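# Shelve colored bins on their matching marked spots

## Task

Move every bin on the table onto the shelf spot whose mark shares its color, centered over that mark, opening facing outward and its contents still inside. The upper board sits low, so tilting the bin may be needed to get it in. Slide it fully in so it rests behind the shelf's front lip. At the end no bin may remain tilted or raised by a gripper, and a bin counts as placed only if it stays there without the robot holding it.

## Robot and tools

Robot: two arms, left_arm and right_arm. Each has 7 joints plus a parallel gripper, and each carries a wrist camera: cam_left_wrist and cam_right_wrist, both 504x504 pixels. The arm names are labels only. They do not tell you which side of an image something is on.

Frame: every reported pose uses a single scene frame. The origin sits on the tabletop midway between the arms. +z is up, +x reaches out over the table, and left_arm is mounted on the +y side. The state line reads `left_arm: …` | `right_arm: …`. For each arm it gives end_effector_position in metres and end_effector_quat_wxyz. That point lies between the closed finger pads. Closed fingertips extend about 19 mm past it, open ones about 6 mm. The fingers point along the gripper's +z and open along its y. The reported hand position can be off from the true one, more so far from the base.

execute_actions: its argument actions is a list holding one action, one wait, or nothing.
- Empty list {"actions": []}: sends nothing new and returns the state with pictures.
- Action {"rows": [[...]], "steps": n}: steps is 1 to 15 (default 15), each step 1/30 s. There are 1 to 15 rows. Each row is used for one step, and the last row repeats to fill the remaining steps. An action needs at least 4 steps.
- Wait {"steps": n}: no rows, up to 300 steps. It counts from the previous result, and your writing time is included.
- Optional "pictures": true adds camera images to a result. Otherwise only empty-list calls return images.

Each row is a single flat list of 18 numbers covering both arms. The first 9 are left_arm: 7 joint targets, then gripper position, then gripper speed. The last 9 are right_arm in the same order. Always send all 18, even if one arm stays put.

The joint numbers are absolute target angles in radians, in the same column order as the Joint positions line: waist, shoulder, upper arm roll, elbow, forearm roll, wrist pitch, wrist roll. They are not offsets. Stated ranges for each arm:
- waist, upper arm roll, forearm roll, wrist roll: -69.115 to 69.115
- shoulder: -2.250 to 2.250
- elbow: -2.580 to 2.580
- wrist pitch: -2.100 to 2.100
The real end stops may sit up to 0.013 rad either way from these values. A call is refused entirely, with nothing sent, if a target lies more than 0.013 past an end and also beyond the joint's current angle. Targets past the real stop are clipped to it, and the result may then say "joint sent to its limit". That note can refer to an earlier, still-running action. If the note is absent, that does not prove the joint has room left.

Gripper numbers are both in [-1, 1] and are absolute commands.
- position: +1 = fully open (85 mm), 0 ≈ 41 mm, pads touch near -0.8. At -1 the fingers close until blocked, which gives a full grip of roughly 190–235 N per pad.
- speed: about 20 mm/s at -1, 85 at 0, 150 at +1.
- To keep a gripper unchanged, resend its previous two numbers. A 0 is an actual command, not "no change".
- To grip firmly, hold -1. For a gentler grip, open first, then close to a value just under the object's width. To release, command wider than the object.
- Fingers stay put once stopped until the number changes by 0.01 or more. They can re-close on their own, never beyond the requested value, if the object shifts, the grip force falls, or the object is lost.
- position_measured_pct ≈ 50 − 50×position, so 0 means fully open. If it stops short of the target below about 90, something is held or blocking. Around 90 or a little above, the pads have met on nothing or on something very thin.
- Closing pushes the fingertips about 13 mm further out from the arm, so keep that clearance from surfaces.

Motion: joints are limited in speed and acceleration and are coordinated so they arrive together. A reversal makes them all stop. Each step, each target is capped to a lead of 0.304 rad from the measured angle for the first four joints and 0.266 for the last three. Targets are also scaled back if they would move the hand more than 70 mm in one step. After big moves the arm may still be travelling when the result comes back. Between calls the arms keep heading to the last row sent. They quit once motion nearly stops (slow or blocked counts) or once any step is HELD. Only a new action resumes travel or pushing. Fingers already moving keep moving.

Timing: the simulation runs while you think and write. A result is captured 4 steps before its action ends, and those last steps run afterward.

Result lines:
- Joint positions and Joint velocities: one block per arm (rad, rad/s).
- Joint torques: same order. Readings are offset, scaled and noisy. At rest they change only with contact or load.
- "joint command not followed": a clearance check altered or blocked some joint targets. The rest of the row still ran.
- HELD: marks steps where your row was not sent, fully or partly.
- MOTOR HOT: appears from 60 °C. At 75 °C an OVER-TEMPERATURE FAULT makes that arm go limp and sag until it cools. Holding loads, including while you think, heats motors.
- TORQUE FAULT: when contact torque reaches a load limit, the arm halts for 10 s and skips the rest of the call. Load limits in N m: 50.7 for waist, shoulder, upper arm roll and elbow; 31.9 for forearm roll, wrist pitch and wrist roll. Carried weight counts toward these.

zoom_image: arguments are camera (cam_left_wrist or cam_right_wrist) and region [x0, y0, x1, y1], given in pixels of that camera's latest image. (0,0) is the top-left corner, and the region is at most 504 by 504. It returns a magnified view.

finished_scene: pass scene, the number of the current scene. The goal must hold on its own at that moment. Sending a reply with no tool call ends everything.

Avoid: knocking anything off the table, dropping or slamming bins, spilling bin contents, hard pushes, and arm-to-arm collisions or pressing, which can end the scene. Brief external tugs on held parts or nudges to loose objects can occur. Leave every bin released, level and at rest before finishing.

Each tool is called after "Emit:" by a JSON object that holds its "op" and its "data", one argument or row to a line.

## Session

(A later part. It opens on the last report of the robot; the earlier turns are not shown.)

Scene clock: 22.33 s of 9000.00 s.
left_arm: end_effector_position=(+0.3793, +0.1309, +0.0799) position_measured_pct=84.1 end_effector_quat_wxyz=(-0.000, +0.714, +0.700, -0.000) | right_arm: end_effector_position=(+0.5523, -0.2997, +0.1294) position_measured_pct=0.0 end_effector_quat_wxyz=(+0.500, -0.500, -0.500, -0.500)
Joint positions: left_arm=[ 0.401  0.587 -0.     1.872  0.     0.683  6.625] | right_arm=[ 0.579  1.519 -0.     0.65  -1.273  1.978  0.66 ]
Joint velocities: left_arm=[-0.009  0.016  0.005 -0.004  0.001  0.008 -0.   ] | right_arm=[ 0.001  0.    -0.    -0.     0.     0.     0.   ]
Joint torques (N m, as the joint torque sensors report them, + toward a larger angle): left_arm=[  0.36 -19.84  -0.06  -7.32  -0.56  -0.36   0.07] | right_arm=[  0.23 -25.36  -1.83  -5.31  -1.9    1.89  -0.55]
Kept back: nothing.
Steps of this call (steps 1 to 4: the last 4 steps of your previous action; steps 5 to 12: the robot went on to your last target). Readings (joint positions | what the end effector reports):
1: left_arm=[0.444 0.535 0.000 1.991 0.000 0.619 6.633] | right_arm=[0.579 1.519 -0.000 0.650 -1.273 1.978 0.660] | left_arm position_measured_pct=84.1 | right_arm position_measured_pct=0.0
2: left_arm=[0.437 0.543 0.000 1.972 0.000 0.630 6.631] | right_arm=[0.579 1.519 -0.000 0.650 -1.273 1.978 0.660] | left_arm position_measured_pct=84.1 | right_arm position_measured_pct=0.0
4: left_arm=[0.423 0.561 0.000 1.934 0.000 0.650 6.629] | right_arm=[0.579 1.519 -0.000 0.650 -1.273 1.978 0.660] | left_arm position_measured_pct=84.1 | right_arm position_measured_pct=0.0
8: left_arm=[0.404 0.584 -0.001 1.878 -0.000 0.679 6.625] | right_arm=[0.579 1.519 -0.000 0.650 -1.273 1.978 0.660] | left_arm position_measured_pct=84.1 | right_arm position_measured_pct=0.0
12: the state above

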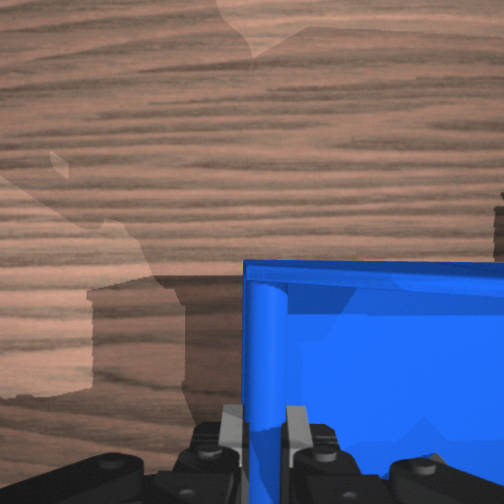

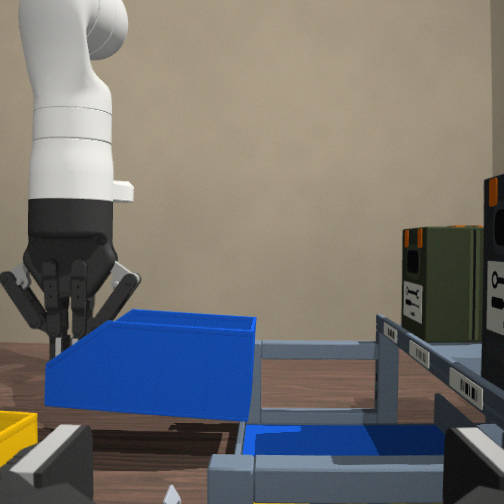

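Emit:
{"op": "execute_actions", "data": {
  "actions": [
    {"rows":[[0.3949,0.6025,0,1.8433,0,0.6958,6.62,-1,-0.5,0.579,1.519,0,0.65,-1.273,1.978,0.66,1,0],[0.3898,0.6177,0,1.8155,0,0.7085,6.615,-1,-0.5,0.579,1.519,0,0.65,-1.273,1.978,0.66,1,0],[0.3846,0.6328,0,1.7877,0,0.7211,6.61,-1,-0.5,0.579,1.519,0,0.65,-1.273,1.978,0.66,1,0],[0.3794,0.648,0,1.7598,0,0.7338,6.604,-1,-0.5,0.579,1.519,0,0.65,-1.273,1.978,0.66,1,0],[0.3743,0.6631,0,1.732,0,0.7465,6.599,-1,-0.5,0.579,1.519,0,0.65,-1.273,1.978,0.66,1,0],[0.3691,0.6783,0,1.7042,0,0.7592,6.594,-1,-0.5,0.579,1.519,0,0.65,-1.273,1.978,0.66,1,0],[0.3639,0.6934,0,1.6764,0,0.7718,6.589,-1,-0.5,0.579,1.519,0,0.65,-1.273,1.978,0.66,1,0],[0.3588,0.7085,0,1.6486,0,0.7845,6.584,-1,-0.5,0.579,1.519,0,0.65,-1.273,1.978,0.66,1,0],[0.3536,0.7237,0,1.6208,0,0.7972,6.579,-1,-0.5,0.579,1.519,0,0.65,-1.273,1.978,0.66,1,0],[0.3484,0.7388,0,1.5929,0,0.8099,6.573,-1,-0.5,0.579,1.519,0,0.65,-1.273,1.978,0.66,1,0],[0.3433,0.754,0,1.5651,0,0.8225,6.568,-1,-0.5,0.579,1.519,0,0.65,-1.273,1.978,0.66,1,0],[0.3381,0.7691,0,1.5373,0,0.8352,6.563,-1,-0.5,0.579,1.519,0,0.65,-1.273,1.978,0.66,1,0]],"steps":15}
  ]
}}

Emit:
{"op": "execute_actions", "data": {
  "actions": [
    {"steps":14}
  ],
  "pictures": true
}}

Scene clock: 23.30 s of 9000.00 s.
left_arm: end_effector_position=(+0.4401, +0.1278, +0.0699) position_measured_pct=84.1 end_effector_quat_wxyz=(-0.002, +0.714, +0.701, -0.001) | right_arm: end_effector_position=(+0.5523, -0.2997, +0.1294) position_measured_pct=0.0 end_effector_quat_wxyz=(+0.500, -0.500, -0.500, -0.500)
Joint positions: left_arm=[0.363 0.699 0.    1.672 0.    0.775 6.588] | right_arm=[ 0.579  1.519 -0.     0.65  -1.273  1.978  0.66 ]
Joint velocities: left_arm=[-0.144  0.419 -0.    -0.788  0.     0.358 -0.148] | right_arm=[-0.  0.  0.  0. -0. -0. -0.]
Joint torques (N m, as the joint torque sensors report them, + toward a larger angle): left_arm=[ -0.07 -21.86  -0.19  -7.79  -0.59  -0.33   0.  ] | right_arm=[  0.08 -25.32  -1.58  -5.6   -1.8    1.64  -0.35]
Steps of this call (steps 1 to 18: the robot went on to your last target; steps 19 to 29: the first 11 steps of this action). Readings (joint positions | what the end effector reports):
19: left_arm=[0.400 0.590 0.000 1.871 0.000 0.684 6.625] | right_arm=[0.579 1.519 -0.000 0.650 -1.273 1.978 0.660] | left_arm position_measured_pct=84.1 | right_arm position_measured_pct=0.0
20: left_arm=[0.399 0.594 0.000 1.866 0.000 0.687 6.624] | right_arm=[0.579 1.519 -0.000 0.650 -1.273 1.978 0.660] | left_arm position_measured_pct=84.1 | right_arm position_measured_pct=0.0
22: left_arm=[0.393 0.610 0.001 1.839 0.000 0.700 6.619] | right_arm=[0.579 1.519 -0.000 0.650 -1.273 1.978 0.660] | left_arm position_measured_pct=84.1 | right_arm position_measured_pct=0.0
26: left_arm=[0.377 0.659 0.000 1.749 0.000 0.740 6.602] | right_arm=[0.579 1.519 -0.000 0.650 -1.273 1.978 0.660] | left_arm position_measured_pct=84.1 | right_arm position_measured_pct=0.0
29: the state above

Scene clock: 23.77 s of 9000.00 s.
left_arm: end_effector_position=(+0.4791, +0.1284, +0.0641) position_measured_pct=84.1 end_effector_quat_wxyz=(-0.001, +0.714, +0.700, -0.001) | right_arm: end_effector_position=(+0.5523, -0.2997, +0.1294) position_measured_pct=0.0 end_effector_quat_wxyz=(+0.500, -0.500, -0.500, -0.500)
Joint positions: left_arm=[0.338 0.77  0.    1.538 0.    0.836 6.563] | right_arm=[ 0.579  1.519 -0.     0.65  -1.273  1.978  0.66 ]
Joint velocities: left_arm=[-0.002  0.008 -0.    -0.    -0.    -0.001  0.   ] | right_arm=[-0.001  0.    -0.    -0.001 -0.    -0.    -0.   ]
Joint torques (N m, as the joint torque sensors report them, + toward a larger angle): left_arm=[ -0.13 -24.19   0.24  -8.19  -0.54  -0.54   0.13] | right_arm=[  0.21 -24.98  -1.61  -5.56  -1.84   1.8   -0.45]
Kept back: nothing.
Steps of this call (steps 1 to 4: the last 4 steps of your previous action; steps 5 to 14: the robot went on to your last target). Readings (joint positions | what the end effector reports):
1: left_arm=[0.358 0.713 0.000 1.646 0.000 0.787 6.583] | right_arm=[0.579 1.519 -0.000 0.650 -1.273 1.978 0.660] | left_arm position_measured_pct=84.1 | right_arm position_measured_pct=0.0
2: left_arm=[0.353 0.727 0.000 1.619 0.000 0.799 6.578] | right_arm=[0.579 1.519 -0.000 0.650 -1.273 1.978 0.660] | left_arm position_measured_pct=84.1 | right_arm position_measured_pct=0.0
4: left_arm=[0.345 0.750 -0.000 1.575 -0.000 0.819 6.570] | right_arm=[0.579 1.519 -0.000 0.650 -1.273 1.978 0.660] | left_arm position_measured_pct=84.1 | right_arm position_measured_pct=0.0
8: left_arm=[0.339 0.766 -0.001 1.540 -0.000 0.834 6.563] | right_arm=[0.579 1.519 -0.000 0.650 -1.273 1.978 0.660] | left_arm position_measured_pct=84.1 | right_arm position_measured_pct=0.0
14: the state above

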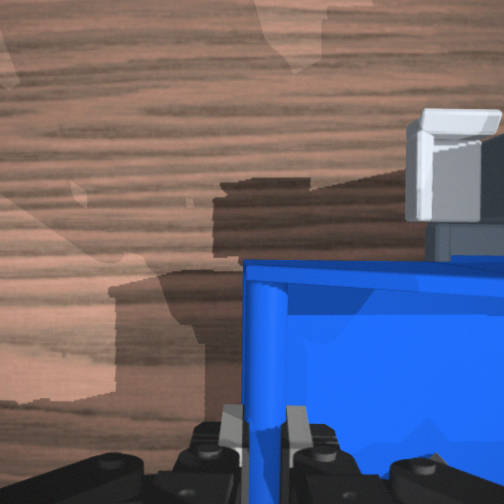

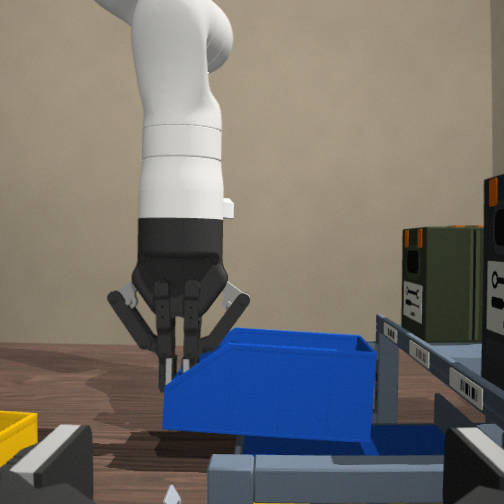

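Emit:
{"op": "zoom_image", "data": {
  "camera": "cam_right_wrist",
  "region": [300,300,480,470]
}}

Region (300, 300, 480, 470) of cam_right_wrist's 504x504 image, scaled by 2.800.

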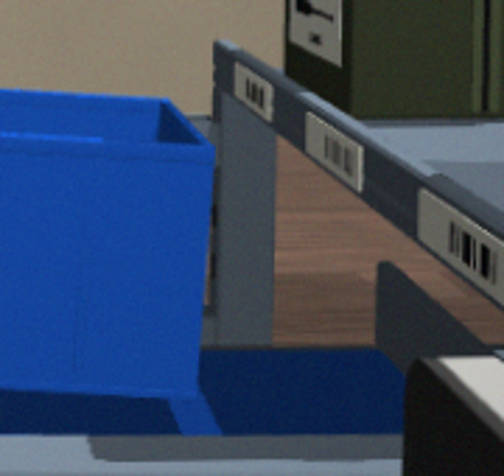

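Emit:
{"op": "execute_actions", "data": {
  "actions": [
    {"rows":[[0.3381,0.774,0,1.5393,0,0.8284,6.563,-1,-0.5,0.579,1.519,0,0.65,-1.273,1.978,0.66,1,0],[0.3381,0.779,0,1.5412,0,0.8215,6.563,-1,-0.5,0.579,1.519,0,0.65,-1.273,1.978,0.66,1,0],[0.3381,0.7837,0,1.5432,0,0.8147,6.563,-1,-0.5,0.579,1.519,0,0.65,-1.273,1.978,0.66,1,0],[0.3381,0.7837,0,1.5432,0,0.8147,6.563,-1,-0.5,0.579,1.519,0,0.65,-1.273,1.978,0.66,1,0],[0.3365,0.7894,0,1.53,0,0.8222,6.5614,-1,-0.5,0.579,1.519,0,0.65,-1.273,1.978,0.66,1,0],[0.3349,0.7951,0,1.5168,0,0.8298,6.5598,-1,-0.5,0.579,1.519,0,0.65,-1.273,1.978,0.66,1,0],[0.3333,0.8008,0,1.5035,0,0.8373,6.5582,-1,-0.5,0.579,1.519,0,0.65,-1.273,1.978,0.66,1,0],[0.3317,0.8065,0,1.4903,0,0.8448,6.5566,-1,-0.5,0.579,1.519,0,0.65,-1.273,1.978,0.66,1,0],[0.3301,0.8122,0,1.4771,0,0.8524,6.555,-1,-0.5,0.579,1.519,0,0.65,-1.273,1.978,0.66,1,0],[0.3285,0.8178,0,1.4639,0,0.8599,6.5534,-1,-0.5,0.579,1.519,0,0.65,-1.273,1.978,0.66,1,0],[0.3269,0.8235,0,1.4507,0,0.8674,6.5518,-1,-0.5,0.579,1.519,0,0.65,-1.273,1.978,0.66,1,0],[0.3253,0.8292,0,1.4374,0,0.8749,6.5502,-1,-0.5,0.579,1.519,0,0.65,-1.273,1.978,0.66,1,0],[0.3237,0.8349,0,1.4242,0,0.8825,6.5486,-1,-0.5,0.579,1.519,0,0.65,-1.273,1.978,0.66,1,0],[0.3221,0.8406,0,1.411,0,0.89,6.547,-1,-0.5,0.579,1.519,0,0.65,-1.273,1.978,0.66,1,0],[0.3205,0.8463,0,1.3978,0,0.8975,6.5454,-1,-0.5,0.579,1.519,0,0.65,-1.273,1.978,0.66,1,0]],"steps":15}
  ]
}}

Emit:
{"op": "execute_actions", "data": {
  "actions": [
    {"steps":12}
  ],
  "pictures": true
}}

Scene clock: 24.83 s of 9000.00 s.
left_arm: end_effector_position=(+0.4937, +0.1279, +0.0542) position_measured_pct=84.1 end_effector_quat_wxyz=(-0.002, +0.714, +0.700, -0.001) | right_arm: end_effector_position=(+0.5523, -0.2997, +0.1294) position_measured_pct=0.0 end_effector_quat_wxyz=(+0.500, -0.500, -0.500, -0.500)
Joint positions: left_arm=[0.331 0.811 0.    1.487 0.    0.848 6.556] | right_arm=[ 0.579  1.519 -0.     0.65  -1.273  1.978  0.66 ]
Joint velocities: left_arm=[-0.045  0.154 -0.001 -0.37  -0.     0.208 -0.044] | right_arm=[-0.  0.  0. -0.  0.  0.  0.]
Joint torques (N m, as the joint torque sensors report them, + toward a larger angle): left_arm=[  0.13 -24.19   0.31  -8.42  -0.54  -0.77  -0.16] | right_arm=[ -0.2  -25.03  -1.53  -5.73  -1.72   1.74  -0.54]
Steps of this call (steps 1 to 21: the robot went on to your last target; steps 22 to 32: the first 11 steps of this action). Readings (joint positions | what the end effector reports):
22: left_arm=[0.338 0.772 0.000 1.538 0.000 0.835 6.563] | right_arm=[0.579 1.519 -0.000 0.650 -1.273 1.978 0.660] | left_arm position_measured_pct=84.1 | right_arm position_measured_pct=0.0
23: left_arm=[0.338 0.774 0.000 1.539 0.000 0.832 6.563] | right_arm=[0.579 1.519 -0.000 0.650 -1.273 1.978 0.660] | left_arm position_measured_pct=84.1 | right_arm position_measured_pct=0.0
25: left_arm=[0.338 0.782 0.000 1.542 0.000 0.822 6.563] | right_arm=[0.579 1.519 -0.000 0.650 -1.273 1.978 0.660] | left_arm position_measured_pct=84.1 | right_arm position_measured_pct=0.0
29: left_arm=[0.335 0.797 0.000 1.521 0.000 0.829 6.560] | right_arm=[0.579 1.519 -0.000 0.650 -1.273 1.978 0.660] | left_arm position_measured_pct=84.1 | right_arm position_measured_pct=0.0
32: the state above

Scene clock: 25.23 s of 9000.00 s.
left_arm: end_effector_position=(+0.5160, +0.1274, +0.0556) position_measured_pct=84.1 end_effector_quat_wxyz=(-0.001, +0.714, +0.700, -0.001) | right_arm: end_effector_position=(+0.5523, -0.2997, +0.1294) position_measured_pct=0.0 end_effector_quat_wxyz=(+0.500, -0.500, -0.500, -0.500)
Joint positions: left_arm=[0.321 0.847 0.    1.399 0.    0.898 6.545] | right_arm=[ 0.579  1.519 -0.     0.65  -1.273  1.978  0.66 ]
Joint velocities: left_arm=[-0.001  0.011  0.001 -0.002  0.001  0.002 -0.001] | right_arm=[ 0.    -0.    -0.     0.    -0.001  0.     0.   ]
Joint torques (N m, as the joint torque sensors report them, + toward a larger angle): left_arm=[ -0.32 -25.51  -0.37  -8.85  -0.63  -0.35  -0.08] | right_arm=[ -0.26 -25.12  -1.83  -5.26  -1.83   1.71  -0.37]
Kept back: nothing.
Steps of this call (steps 1 to 4: the last 4 steps of your previous action; steps 5 to 12: the robot went on to your last target). Readings (joint positions | what the end effector reports):
1: left_arm=[0.330 0.817 0.000 1.474 0.000 0.855 6.555] | right_arm=[0.579 1.519 -0.000 0.650 -1.273 1.978 0.660] | left_arm position_measured_pct=84.1 | right_arm position_measured_pct=0.0
2: left_arm=[0.328 0.822 0.000 1.461 0.000 0.862 6.553] | right_arm=[0.579 1.519 -0.000 0.650 -1.273 1.978 0.660] | left_arm position_measured_pct=84.1 | right_arm position_measured_pct=0.0
4: left_arm=[0.325 0.833 0.000 1.435 0.000 0.877 6.550] | right_arm=[0.579 1.519 -0.000 0.650 -1.273 1.978 0.660] | left_arm position_measured_pct=84.1 | right_arm position_measured_pct=0.0
8: left_arm=[0.321 0.846 -0.000 1.402 -0.000 0.896 6.546] | right_arm=[0.579 1.519 -0.000 0.650 -1.273 1.978 0.660] | left_arm position_measured_pct=84.1 | right_arm position_measured_pct=0.0
12: the state above

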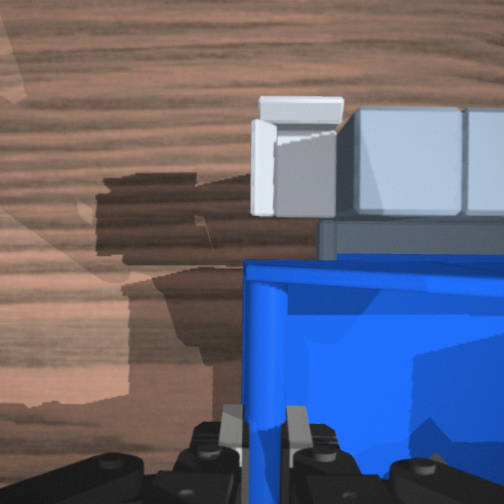

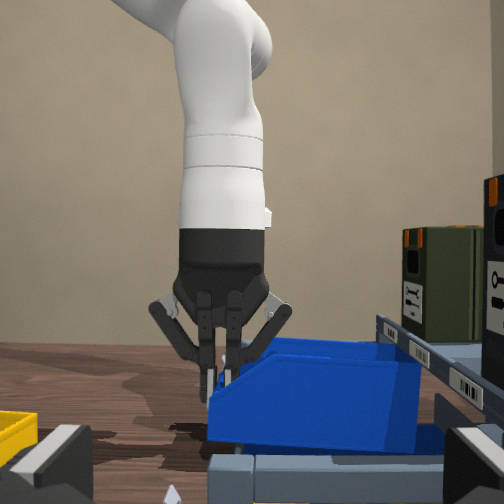

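Emit:
{"op": "execute_actions", "data": {
  "actions": [
    {"rows":[[0.3187,0.852,0,1.3846,0,0.905,6.5436,-1,-0.5,0.579,1.519,0,0.65,-1.273,1.978,0.66,1,0],[0.3169,0.8577,0,1.3713,0,0.9126,6.5418,-1,-0.5,0.579,1.519,0,0.65,-1.273,1.978,0.66,1,0],[0.3151,0.8634,0,1.3581,0,0.9201,6.54,-1,-0.5,0.579,1.519,0,0.65,-1.273,1.978,0.66,1,0],[0.3133,0.8691,0,1.3449,0,0.9276,6.5382,-1,-0.5,0.579,1.519,0,0.65,-1.273,1.978,0.66,1,0],[0.3115,0.8747,0,1.3317,0,0.9352,6.5364,-1,-0.5,0.579,1.519,0,0.65,-1.273,1.978,0.66,1,0],[0.3097,0.8804,0,1.3185,0,0.9427,6.5346,-1,-0.5,0.579,1.519,0,0.65,-1.273,1.978,0.66,1,0],[0.3079,0.8861,0,1.3052,0,0.9502,6.5328,-1,-0.5,0.579,1.519,0,0.65,-1.273,1.978,0.66,1,0],[0.3061,0.8918,0,1.292,0,0.9578,6.531,-1,-0.5,0.579,1.519,0,0.65,-1.273,1.978,0.66,1,0],[0.3043,0.8975,0,1.2788,0,0.9653,6.5292,-1,-0.5,0.579,1.519,0,0.65,-1.273,1.978,0.66,1,0],[0.303,0.9032,0,1.2656,0,0.9728,6.528,-1,-0.5,0.579,1.519,0,0.65,-1.273,1.978,0.66,1,0],[0.3017,0.9089,0,1.2524,0,0.9803,6.5267,-1,-0.5,0.579,1.519,0,0.65,-1.273,1.978,0.66,1,0]],"steps":15}
  ]
}}

Emit:
{"op": "execute_actions", "data": {
  "actions": [
    {"steps":8}
  ],
  "pictures": true
}}

Scene clock: 25.90 s of 9000.00 s.
left_arm: end_effector_position=(+0.5418, +0.1289, +0.0551) position_measured_pct=84.1 end_effector_quat_wxyz=(-0.002, +0.714, +0.700, -0.001) | right_arm: end_effector_position=(+0.5523, -0.2997, +0.1294) position_measured_pct=0.0 end_effector_quat_wxyz=(+0.500, -0.500, -0.500, -0.500)
Joint positions: left_arm=[0.306 0.896 0.    1.29  0.    0.96  6.531] | right_arm=[ 0.579  1.519 -0.     0.65  -1.273  1.978  0.66 ]
Joint velocities: left_arm=[-0.046  0.165 -0.002 -0.389  0.     0.223 -0.045] | right_arm=[ 0.001 -0.    -0.    -0.001 -0.001  0.    -0.   ]
Joint torques (N m, as the joint torque sensors report them, + toward a larger angle): left_arm=[ -0.14 -26.89   0.18  -9.23  -0.54  -0.55   0.09] | right_arm=[  0.08 -25.12  -1.71  -5.45  -1.49   1.8   -0.71]
Steps of this call (steps 1 to 9: the robot went on to your last target; steps 10 to 20: the first 11 steps of this action). Readings (joint positions | what the end effector reports):
10: left_arm=[0.320 0.849 0.000 1.398 0.000 0.899 6.545] | right_arm=[0.579 1.519 -0.000 0.650 -1.273 1.978 0.660] | left_arm position_measured_pct=84.1 | right_arm position_measured_pct=0.0
11: left_arm=[0.320 0.852 0.000 1.393 0.000 0.902 6.545] | right_arm=[0.579 1.519 -0.000 0.650 -1.273 1.978 0.660] | left_arm position_measured_pct=84.1 | right_arm position_measured_pct=0.0
13: left_arm=[0.317 0.860 0.000 1.376 0.000 0.911 6.542] | right_arm=[0.579 1.519 -0.000 0.650 -1.273 1.978 0.660] | left_arm position_measured_pct=84.1 | right_arm position_measured_pct=0.0
17: left_arm=[0.311 0.879 0.000 1.329 0.000 0.938 6.536] | right_arm=[0.579 1.519 -0.000 0.650 -1.273 1.978 0.660] | left_arm position_measured_pct=84.1 | right_arm position_measured_pct=0.0
20: the state above

Scene clock: 26.17 s of 9000.00 s.
left_arm: end_effector_position=(+0.5503, +0.1291, +0.0562) position_measured_pct=84.1 end_effector_quat_wxyz=(-0.001, +0.714, +0.700, -0.001) | right_arm: end_effector_position=(+0.5523, -0.2997, +0.1294) position_measured_pct=0.0 end_effector_quat_wxyz=(+0.500, -0.500, -0.500, -0.500)
Joint positions: left_arm=[0.302 0.91  0.    1.254 0.    0.981 6.527] | right_arm=[ 0.579  1.519 -0.     0.65  -1.273  1.978  0.66 ]
Joint velocities: left_arm=[-0.     0.011  0.002 -0.003 -0.001  0.002  0.   ] | right_arm=[ 0.001 -0.    -0.    -0.     0.    -0.    -0.   ]
Joint torques (N m, as the joint torque sensors report them, + toward a larger angle): left_arm=[ -0.27 -27.15   0.19  -9.24  -0.65  -0.51   0.  ] | right_arm=[  0.02 -25.18  -1.74  -5.49  -1.64   1.71  -0.39]
Kept back: nothing.
Steps of this call (steps 1 to 4: the last 4 steps of your previous action; steps 5 to 8: the robot went on to your last target). Readings (joint positions | what the end effector reports):
1: left_arm=[0.304 0.901 -0.000 1.277 0.000 0.967 6.529] | right_arm=[0.579 1.519 -0.000 0.650 -1.273 1.978 0.660] | left_arm position_measured_pct=84.1 | right_arm position_measured_pct=0.0
2: left_arm=[0.303 0.905 -0.000 1.267 0.000 0.973 6.528] | right_arm=[0.579 1.519 -0.000 0.650 -1.273 1.978 0.660] | left_arm position_measured_pct=84.1 | right_arm position_measured_pct=0.0
4: left_arm=[0.302 0.908 -0.000 1.256 -0.000 0.979 6.527] | right_arm=[0.579 1.519 -0.000 0.650 -1.273 1.978 0.660] | left_arm position_measured_pct=84.1 | right_arm position_measured_pct=0.0
8: the state above

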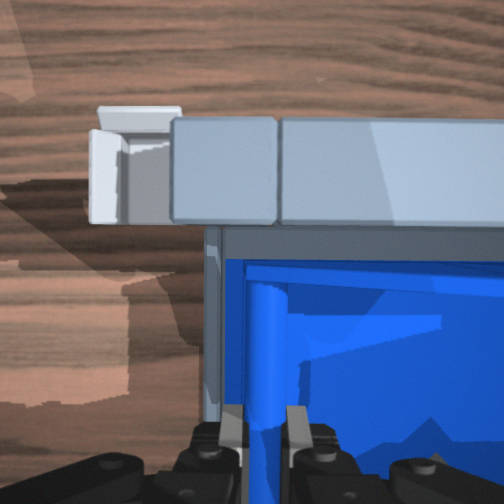

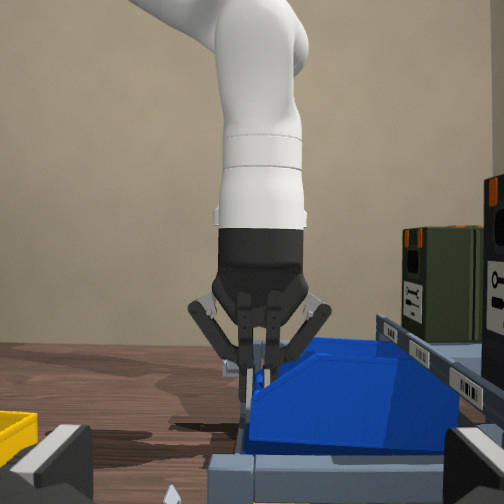

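Emit:
{"op": "execute_actions", "data": {
  "actions": [
    {"rows":[[0.3013,0.9127,0,1.2495,0,0.9794,6.5263,-1,-0.5,0.579,1.519,0,0.65,-1.273,1.978,0.66,1,0],[0.3009,0.9165,0,1.2467,0,0.9785,6.5259,-1,-0.5,0.579,1.519,0,0.65,-1.273,1.978,0.66,1,0],[0.3005,0.9203,0,1.2438,0,0.9775,6.5255,-1,-0.5,0.579,1.519,0,0.65,-1.273,1.978,0.66,1,0],[0.3001,0.924,0,1.241,0,0.9766,6.525,-1,-0.5,0.579,1.519,0,0.65,-1.273,1.978,0.66,1,0],[0.2997,0.9278,0,1.2381,0,0.9757,6.5246,-1,-0.5,0.579,1.519,0,0.65,-1.273,1.978,0.66,1,0],[0.2992,0.9316,0,1.2352,0,0.9748,6.5242,-1,-0.5,0.579,1.519,0,0.65,-1.273,1.978,0.66,1,0],[0.2988,0.9354,0,1.2324,0,0.9738,6.5238,-1,-0.5,0.579,1.519,0,0.65,-1.273,1.978,0.66,1,0],[0.2984,0.9392,0,1.2295,0,0.9729,6.5234,-1,-0.5,0.579,1.519,0,0.65,-1.273,1.978,0.66,1,0]],"steps":15}
  ],
  "pictures": true
}}

Scene clock: 26.90 s of 9000.00 s.
left_arm: end_effector_position=(+0.5570, +0.1292, +0.0447) position_measured_pct=84.1 end_effector_quat_wxyz=(-0.001, +0.714, +0.700, -0.001) | right_arm: end_effector_position=(+0.5523, -0.2997, +0.1294) position_measured_pct=0.0 end_effector_quat_wxyz=(+0.500, -0.500, -0.500, -0.500)
Joint positions: left_arm=[0.299 0.939 0.    1.231 0.    0.973 6.523] | right_arm=[ 0.579  1.519 -0.     0.65  -1.273  1.978  0.66 ]
Joint velocities: left_arm=[-0.002  0.011 -0.    -0.015 -0.    -0.005 -0.001] | right_arm=[ 0. -0. -0. -0.  0.  0. -0.]
Joint torques (N m, as the joint torque sensors report them, + toward a larger angle): left_arm=[ -0.03 -26.28   0.27  -8.87  -0.45  -0.3    0.18] | right_arm=[ -0.03 -24.94  -1.67  -5.7   -1.72   1.65  -0.47]
Steps of this call (steps 1 to 11: the robot went on to your last target; steps 12 to 22: the first 11 steps of this action). Readings (joint positions | what the end effector reports):
12: left_arm=[0.302 0.912 0.000 1.253 0.000 0.981 6.527] | right_arm=[0.579 1.519 -0.000 0.650 -1.273 1.978 0.660] | left_arm position_measured_pct=84.1 | right_arm position_measured_pct=0.0
13: left_arm=[0.301 0.914 0.000 1.251 0.000 0.980 6.526] | right_arm=[0.579 1.519 -0.000 0.650 -1.273 1.978 0.660] | left_arm position_measured_pct=84.1 | right_arm position_measured_pct=0.0
15: left_arm=[0.301 0.920 0.000 1.247 0.000 0.979 6.526] | right_arm=[0.579 1.519 -0.000 0.650 -1.273 1.978 0.660] | left_arm position_measured_pct=84.1 | right_arm position_measured_pct=0.0
19: left_arm=[0.299 0.934 0.000 1.236 0.000 0.975 6.524] | right_arm=[0.579 1.519 -0.000 0.650 -1.273 1.978 0.660] | left_arm position_measured_pct=84.1 | right_arm position_measured_pct=0.0
22: the state above

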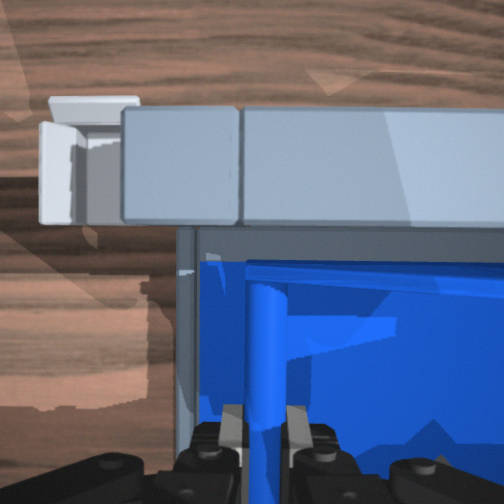

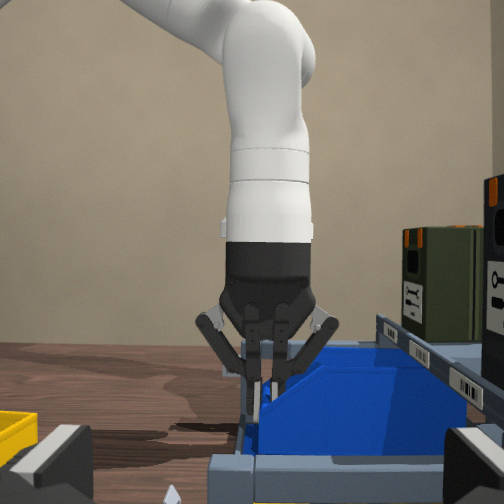

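Emit:
{"op": "execute_actions", "data": {
  "actions": [
    {"rows":[[0.298,0.9425,0,1.2256,0,0.9735,6.523,-1,-0.5,0.579,1.519,0,0.65,-1.273,1.978,0.66,1,0],[0.2975,0.9458,0,1.2217,0,0.9741,6.5225,-1,-0.5,0.579,1.519,0,0.65,-1.273,1.978,0.66,1,0],[0.297,0.9491,0,1.2178,0,0.9747,6.522,-1,-0.5,0.579,1.519,0,0.65,-1.273,1.978,0.66,1,0]],"steps":12}
  ],
  "pictures": true
}}

Scene clock: 27.50 s of 9000.00 s.
left_arm: end_effector_position=(+0.5582, +0.1287, +0.0415) position_measured_pct=84.1 end_effector_quat_wxyz=(-0.002, +0.714, +0.700, -0.002) | right_arm: end_effector_position=(+0.5523, -0.2997, +0.1294) position_measured_pct=0.0 end_effector_quat_wxyz=(+0.500, -0.500, -0.500, -0.500)
Joint positions: left_arm=[0.298 0.949 0.001 1.221 0.001 0.978 6.522] | right_arm=[ 0.579  1.519 -0.     0.65  -1.273  1.978  0.66 ]
Joint velocities: left_arm=[ 0.     0.002  0.    -0.005  0.001  0.005 -0.001] | right_arm=[ 0.    -0.    -0.    -0.     0.001 -0.    -0.   ]
Joint torques (N m, as the joint torque sensors report them, + toward a larger angle): left_arm=[ -0.69 -25.25  -0.47 -10.32  -0.79  -1.61  -0.35] | right_arm=[ -0.07 -25.06  -1.63  -5.57  -1.59   1.66  -0.51]
Steps of this call (steps 1 to 4: the last 4 steps of your previous action; steps 5 to 10: the robot went on to your last target; steps 11 to 18: the first 8 steps of this action). Readings (joint positions | what the end effector reports):
11: left_arm=[0.298 0.940 0.000 1.230 0.000 0.974 6.523] | right_arm=[0.579 1.519 -0.000 0.650 -1.273 1.978 0.660] | left_arm position_measured_pct=84.1 | right_arm position_measured_pct=0.0
12: left_arm=[0.298 0.942 0.000 1.227 0.000 0.974 6.523] | right_arm=[0.579 1.519 -0.000 0.650 -1.273 1.978 0.660] | left_arm position_measured_pct=84.1 | right_arm position_measured_pct=0.0
14: left_arm=[0.298 0.947 0.001 1.223 0.001 0.976 6.523] | right_arm=[0.579 1.519 -0.000 0.650 -1.273 1.978 0.660] | left_arm position_measured_pct=84.1 | right_arm position_measured_pct=0.0
18: the state above

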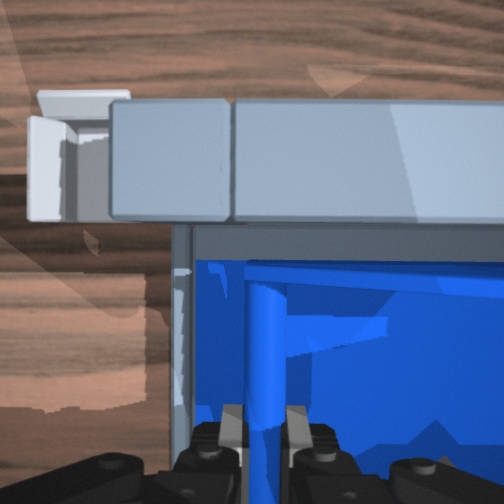

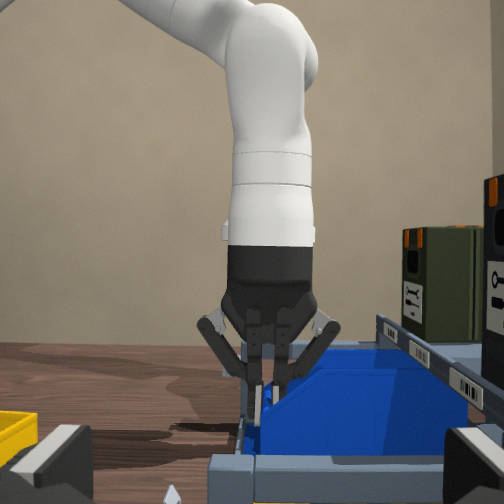

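Emit:
{"op": "execute_actions", "data": {
  "actions": [
    {"rows":[[0.2984,0.945,0,1.2295,0,0.967,6.5234,-0.3,0,0.579,1.519,0,0.65,-1.273,1.978,0.66,1,0],[0.2984,0.945,0,1.2295,0,0.967,6.5234,-0.3,0,0.579,1.519,0,0.65,-1.273,1.978,0.66,1,0],[0.2984,0.945,0,1.2295,0,0.967,6.5234,-0.3,0,0.579,1.519,0,0.65,-1.273,1.978,0.66,1,0],[0.2984,0.945,0,1.2295,0,0.967,6.5234,-0.3,0,0.579,1.519,0,0.65,-1.273,1.978,0.66,1,0],[0.2984,0.945,0,1.2295,0,0.967,6.5234,-0.3,0,0.579,1.519,0,0.65,-1.273,1.978,0.66,1,0],[0.2984,0.945,0,1.2295,0,0.967,6.5234,-0.3,0,0.579,1.519,0,0.65,-1.273,1.978,0.66,1,0],[0.2984,0.945,0,1.2295,0,0.967,6.5234,-0.3,0,0.579,1.519,0,0.65,-1.273,1.978,0.66,1,0],[0.2984,0.945,0,1.2295,0,0.967,6.5234,-0.3,0,0.579,1.519,0,0.65,-1.273,1.978,0.66,1,0],[0.2984,0.8337,0,1.1506,0,1.1573,6.5234,-0.3,0,0.579,1.519,0,0.65,-1.273,1.978,0.66,1,0]],"steps":15}
  ]
}}

Emit:
{"op": "execute_actions", "data": {
  "actions": [
    {"rows":[[0.343,0.815,0,1.191,0,1.136,6.564,-0.3,0,0.579,1.519,0,0.65,-1.273,1.978,0.66,1,0],[0.388,0.797,0,1.231,0,1.114,6.604,-0.3,0,0.579,1.519,0,0.65,-1.273,1.978,0.66,1,0],[0.434,0.778,0,1.271,0,1.093,6.645,-0.3,0,0.579,1.519,0,0.65,-1.273,1.978,0.66,1,0],[0.479,0.76,0,1.311,0,1.071,6.685,-0.3,0,0.579,1.519,0,0.65,-1.273,1.978,0.66,1,0],[0.524,0.741,0,1.351,0,1.05,6.725,-0.3,0,0.579,1.519,0,0.65,-1.273,1.978,0.66,1,0],[0.569,0.722,0,1.391,0,1.028,6.766,-0.3,0,0.579,1.519,0,0.65,-1.273,1.978,0.66,1,0],[0.614,0.704,0,1.431,0,1.007,6.806,-0.3,0,0.579,1.519,0,0.65,-1.273,1.978,0.66,1,0],[0.659,0.685,0,1.471,0,0.985,6.846,-0.3,0,0.579,1.519,0,0.65,-1.273,1.978,0.66,1,0],[0.9741,0.5556,0,1.7512,0,0.8348,7.129,-0.3,0,0.579,1.519,0,0.65,-1.273,1.978,0.66,1,0]],"steps":15}
  ]
}}

Emit:
{"op": "execute_actions", "data": {
  "actions": [
    {"steps":30}
  ],
  "pictures": true
}}

Scene clock: 28.53 s of 9000.00 s.
left_arm: end_effector_position=(+0.5591, +0.1289, +0.0550) position_measured_pct=65.5 end_effector_quat_wxyz=(+0.000, +0.714, +0.700, +0.000) | right_arm: end_effector_position=(+0.5523, -0.2997, +0.1294) position_measured_pct=0.0 end_effector_quat_wxyz=(+0.500, -0.500, -0.500, -0.500)
Joint positions: left_arm=[ 0.298  0.927 -0.     1.219  0.     0.995  6.523] | right_arm=[ 0.579  1.519 -0.     0.65  -1.273  1.978  0.66 ]
Joint velocities: left_arm=[-0.    -0.42  -0.001 -0.277 -0.     0.68   0.001] | right_arm=[ 0. -0. -0.  0.  0. -0.  0.]
Joint torques (N m, as the joint torque sensors report them, + toward a larger angle): left_arm=[ -0.09 -33.11   0.32 -11.67  -0.49  -0.46  -0.05] | right_arm=[ -0.08 -25.23  -1.65  -5.53  -1.58   1.65  -0.34]
Steps of this call (steps 1 to 4: the last 4 steps of your previous action; steps 5 to 15: the robot went on to your last target; steps 16 to 20: nothing new was sent; steps 21 to 31: the first 11 steps of this action). Readings (joint positions | what the end effector reports):
21: left_arm=[0.298 0.949 0.001 1.221 0.001 0.978 6.522] | right_arm=[0.579 1.519 -0.000 0.650 -1.273 1.978 0.660] | left_arm position_measured_pct=84.1 | right_arm position_measured_pct=0.0
22: left_arm=[0.299 0.947 0.000 1.225 0.000 0.974 6.523] | right_arm=[0.579 1.519 -0.000 0.650 -1.273 1.978 0.660] | left_arm position_measured_pct=84.1 | right_arm position_measured_pct=0.0
24: left_arm=[0.299 0.946 0.000 1.229 0.000 0.968 6.523] | right_arm=[0.579 1.519 -0.000 0.650 -1.273 1.978 0.660] | left_arm position_measured_pct=79.8 | right_arm position_measured_pct=0.0
28: left_arm=[0.298 0.945 -0.000 1.229 -0.000 0.967 6.523] | right_arm=[0.579 1.519 -0.000 0.650 -1.273 1.978 0.660] | left_arm position_measured_pct=68.7 | right_arm position_measured_pct=0.0
31: the state above

Scene clock: 29.03 s of 9000.00 s.
left_arm: end_effector_position=(+0.4860, +0.0348, +0.1374) position_measured_pct=65.1 end_effector_quat_wxyz=(+0.012, +0.722, +0.691, +0.005) | right_arm: end_effector_position=(+0.5523, -0.2997, +0.1294) position_measured_pct=0.0 end_effector_quat_wxyz=(+0.500, -0.500, -0.500, -0.500)
Joint positions: left_arm=[ 0.494  0.74  -0.001  1.318 -0.     1.059  6.694] | right_arm=[ 0.579  1.519 -0.     0.65  -1.273  1.978  0.66 ]
Joint velocities: left_arm=[ 0.734 -0.53  -0.001  0.741 -0.001 -0.626  0.638] | right_arm=[-0.001  0.    -0.    -0.001  0.001  0.     0.   ]
Joint torques (N m, as the joint torque sensors report them, + toward a larger angle): left_arm=[  0.21 -27.22   0.32 -10.09  -0.32  -0.29   0.19] | right_arm=[ -0.05 -25.49  -1.73  -5.58  -1.6    1.89  -0.46]
Steps of this call (steps 1 to 4: the last 4 steps of your previous action; steps 5 to 15: the first 11 steps of this action). Readings (joint positions | what the end effector reports):
5: left_arm=[0.299 0.843 -0.000 1.157 -0.000 1.139 6.524] | right_arm=[0.579 1.519 -0.000 0.650 -1.273 1.978 0.660] | left_arm position_measured_pct=65.1 | right_arm position_measured_pct=0.0
6: left_arm=[0.304 0.834 -0.001 1.154 -0.001 1.149 6.527] | right_arm=[0.579 1.519 -0.000 0.650 -1.273 1.978 0.660] | left_arm position_measured_pct=65.1 | right_arm position_measured_pct=0.0
8: left_arm=[0.330 0.816 -0.004 1.166 -0.002 1.147 6.548] | right_arm=[0.579 1.519 -0.000 0.650 -1.273 1.978 0.660] | left_arm position_measured_pct=65.1 | right_arm position_measured_pct=0.0
12: left_arm=[0.422 0.779 -0.001 1.246 -0.000 1.106 6.630] | right_arm=[0.579 1.519 -0.000 0.650 -1.273 1.978 0.660] | left_arm position_measured_pct=65.1 | right_arm position_measured_pct=0.0
15: the state above

Scene clock: 30.03 s of 9000.00 s.
left_arm: end_effector_position=(+0.2355, -0.0738, +0.1198) position_measured_pct=65.1 end_effector_quat_wxyz=(-0.000, +0.738, +0.675, -0.000) | right_arm: end_effector_position=(+0.5523, -0.2997, +0.1294) position_measured_pct=0.0 end_effector_quat_wxyz=(+0.500, -0.500, -0.500, -0.500)
Joint positions: left_arm=[0.973 0.556 0.    1.751 0.    0.835 7.129] | right_arm=[ 0.579  1.519 -0.     0.65  -1.273  1.978  0.66 ]
Joint velocities: left_arm=[ 0.007 -0.004 -0.001 -0.001  0.    -0.    -0.   ] | right_arm=[-0.001  0.    -0.     0.001 -0.     0.    -0.   ]
Joint torques (N m, as the joint torque sensors report them, + toward a larger angle): left_arm=[ -0.16 -17.79   0.04  -7.05  -0.5   -0.13  -0.02] | right_arm=[  0.   -24.79  -1.79  -5.4   -1.86   1.81  -0.64]
Kept back: nothing.
Steps of this call (steps 1 to 4: the last 4 steps of your previous action; steps 5 to 30: the robot went on to your last target). Readings (joint positions | what the end effector reports):
1: left_arm=[0.519 0.723 -0.001 1.342 -0.000 1.038 6.715] | right_arm=[0.579 1.519 -0.000 0.650 -1.273 1.978 0.660] | left_arm position_measured_pct=65.1 | right_arm position_measured_pct=0.0
2: left_arm=[0.543 0.707 -0.001 1.365 -0.000 1.019 6.736] | right_arm=[0.579 1.519 -0.000 0.650 -1.273 1.978 0.660] | left_arm position_measured_pct=65.1 | right_arm position_measured_pct=0.0
4: left_arm=[0.592 0.682 -0.000 1.414 -0.000 0.987 6.779] | right_arm=[0.579 1.519 -0.000 0.650 -1.273 1.978 0.660] | left_arm position_measured_pct=65.1 | right_arm position_measured_pct=0.0
8: left_arm=[0.689 0.644 0.000 1.508 0.000 0.939 6.864] | right_arm=[0.579 1.519 -0.000 0.650 -1.273 1.978 0.660] | left_arm position_measured_pct=65.1 | right_arm position_measured_pct=0.0
30: the state above

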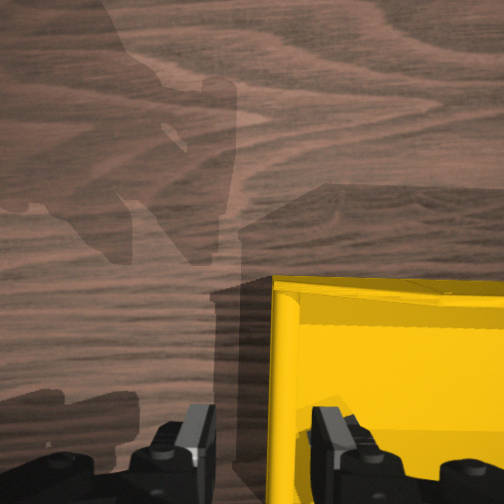

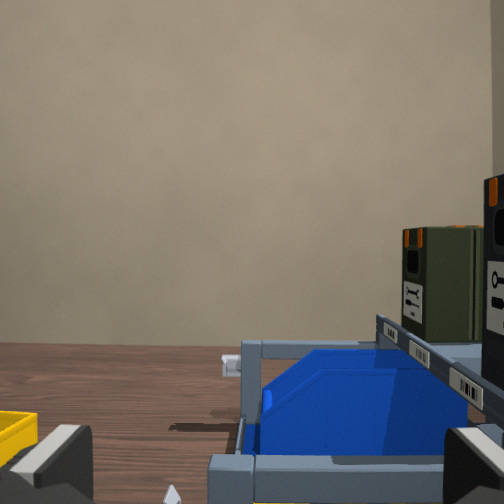

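Emit:
{"op": "execute_actions", "data": {
  "actions": [
    {"rows":[[0.9584,0.60,0,1.768,0,0.7736,7.088,-0.3,0,0.579,1.519,0,0.65,-1.273,1.978,0.66,1,0],[0.9584,0.60,0,1.768,0,0.7736,7.088,-0.3,0,0.579,1.519,0,0.65,-1.273,1.978,0.66,1,0],[0.9584,0.62,0,1.778,0,0.7436,7.088,-0.3,0,0.579,1.519,0,0.65,-1.273,1.978,0.66,1,0],[0.9584,0.64,0,1.787,0,0.7146,7.088,-0.3,0,0.579,1.519,0,0.65,-1.273,1.978,0.66,1,0],[0.9584,0.66,0,1.795,0,0.6866,7.088,-0.3,0,0.579,1.519,0,0.65,-1.273,1.978,0.66,1,0],[0.9584,0.68,0,1.802,0,0.6596,7.088,-0.3,0,0.579,1.519,0,0.65,-1.273,1.978,0.66,1,0],[0.9584,0.70,0,1.808,0,0.6336,7.088,-0.3,0,0.579,1.519,0,0.65,-1.273,1.978,0.66,1,0],[0.9584,0.7158,0,1.8123,0,0.6135,7.088,-0.3,0,0.579,1.519,0,0.65,-1.273,1.978,0.66,1,0]],"steps":15}
  ]
}}

Emit:
{"op": "execute_actions", "data": {
  "actions": [
    {"steps":6}
  ],
  "pictures": true
}}

Scene clock: 30.80 s of 9000.00 s.
left_arm: end_effector_position=(+0.2427, -0.0722, +0.0411) position_measured_pct=65.1 end_effector_quat_wxyz=(+0.000, +0.746, +0.666, -0.000) | right_arm: end_effector_position=(+0.5523, -0.2997, +0.1294) position_measured_pct=0.0 end_effector_quat_wxyz=(+0.500, -0.500, -0.500, -0.500)
Joint positions: left_arm=[ 0.959  0.702 -0.     1.808  0.     0.631  7.088] | right_arm=[ 0.579  1.519 -0.     0.65  -1.273  1.978  0.66 ]
Joint velocities: left_arm=[-0.003  0.258  0.     0.105  0.    -0.401 -0.001] | right_arm=[-0.001 -0.    -0.    -0.    -0.001 -0.    -0.   ]
Joint torques (N m, as the joint torque sensors report them, + toward a larger angle): left_arm=[ -0.31 -22.52   0.16  -6.55  -0.41  -0.08   0.07] | right_arm=[  0.12 -25.14  -1.74  -5.78  -1.68   1.71  -0.42]
Steps of this call (steps 1 to 12: the robot went on to your last target; steps 13 to 23: the first 11 steps of this action). Readings (joint positions | what the end effector reports):
13: left_arm=[0.974 0.557 0.000 1.751 0.000 0.834 7.128] | right_arm=[0.579 1.519 -0.000 0.650 -1.273 1.978 0.660] | left_arm position_measured_pct=65.1 | right_arm position_measured_pct=0.0
14: left_arm=[0.971 0.563 0.001 1.753 0.000 0.827 7.124] | right_arm=[0.579 1.519 -0.000 0.650 -1.273 1.978 0.660] | left_arm position_measured_pct=65.1 | right_arm position_measured_pct=0.0
16: left_arm=[0.964 0.591 0.000 1.763 0.000 0.791 7.104] | right_arm=[0.579 1.519 -0.000 0.650 -1.273 1.978 0.660] | left_arm position_measured_pct=65.1 | right_arm position_measured_pct=0.0
20: left_arm=[0.959 0.659 -0.000 1.792 -0.000 0.693 7.089] | right_arm=[0.579 1.519 -0.000 0.650 -1.273 1.978 0.660] | left_arm position_measured_pct=65.1 | right_arm position_measured_pct=0.0
23: the state above

Scene clock: 31.00 s of 9000.00 s.
left_arm: end_effector_position=(+0.2428, -0.0722, +0.0349) position_measured_pct=65.1 end_effector_quat_wxyz=(+0.001, +0.746, +0.666, -0.000) | right_arm: end_effector_position=(+0.5523, -0.2997, +0.1294) position_measured_pct=0.0 end_effector_quat_wxyz=(+0.500, -0.500, -0.500, -0.500)
Joint positions: left_arm=[ 0.958  0.714 -0.     1.812  0.     0.614  7.088] | right_arm=[ 0.579  1.519 -0.     0.65  -1.273  1.978  0.66 ]
Joint velocities: left_arm=[-0.     0.017  0.     0.002  0.    -0.     0.   ] | right_arm=[ 0.002  0.    -0.     0.    -0.    -0.     0.   ]
Joint torques (N m, as the joint torque sensors report them, + toward a larger angle): left_arm=[  0.15 -19.25   0.22  -5.38  -0.36  -0.21  -0.1 ] | right_arm=[ -0.29 -25.04  -1.84  -5.59  -1.73   1.79  -0.53]
Kept back: nothing.
Steps of this call (steps 1 to 4: the last 4 steps of your previous action; steps 5 to 6: the robot went on to your last target). Readings (joint positions | what the end effector reports):
1: left_arm=[0.959 0.708 -0.000 1.811 0.000 0.620 7.088] | right_arm=[0.579 1.519 -0.000 0.650 -1.273 1.978 0.660] | left_arm position_measured_pct=65.1 | right_arm position_measured_pct=0.0
2: left_arm=[0.959 0.710 -0.000 1.812 0.000 0.616 7.088] | right_arm=[0.579 1.519 -0.000 0.650 -1.273 1.978 0.660] | left_arm position_measured_pct=65.1 | right_arm position_measured_pct=0.0
4: left_arm=[0.958 0.712 -0.000 1.812 -0.000 0.614 7.088] | right_arm=[0.579 1.519 -0.000 0.650 -1.273 1.978 0.660] | left_arm position_measured_pct=65.1 | right_arm position_measured_pct=0.0
6: the state above

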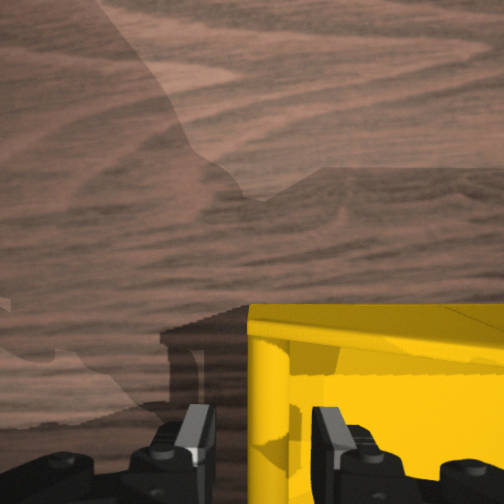

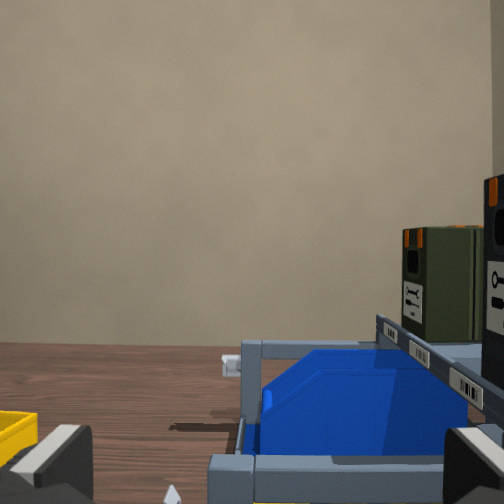

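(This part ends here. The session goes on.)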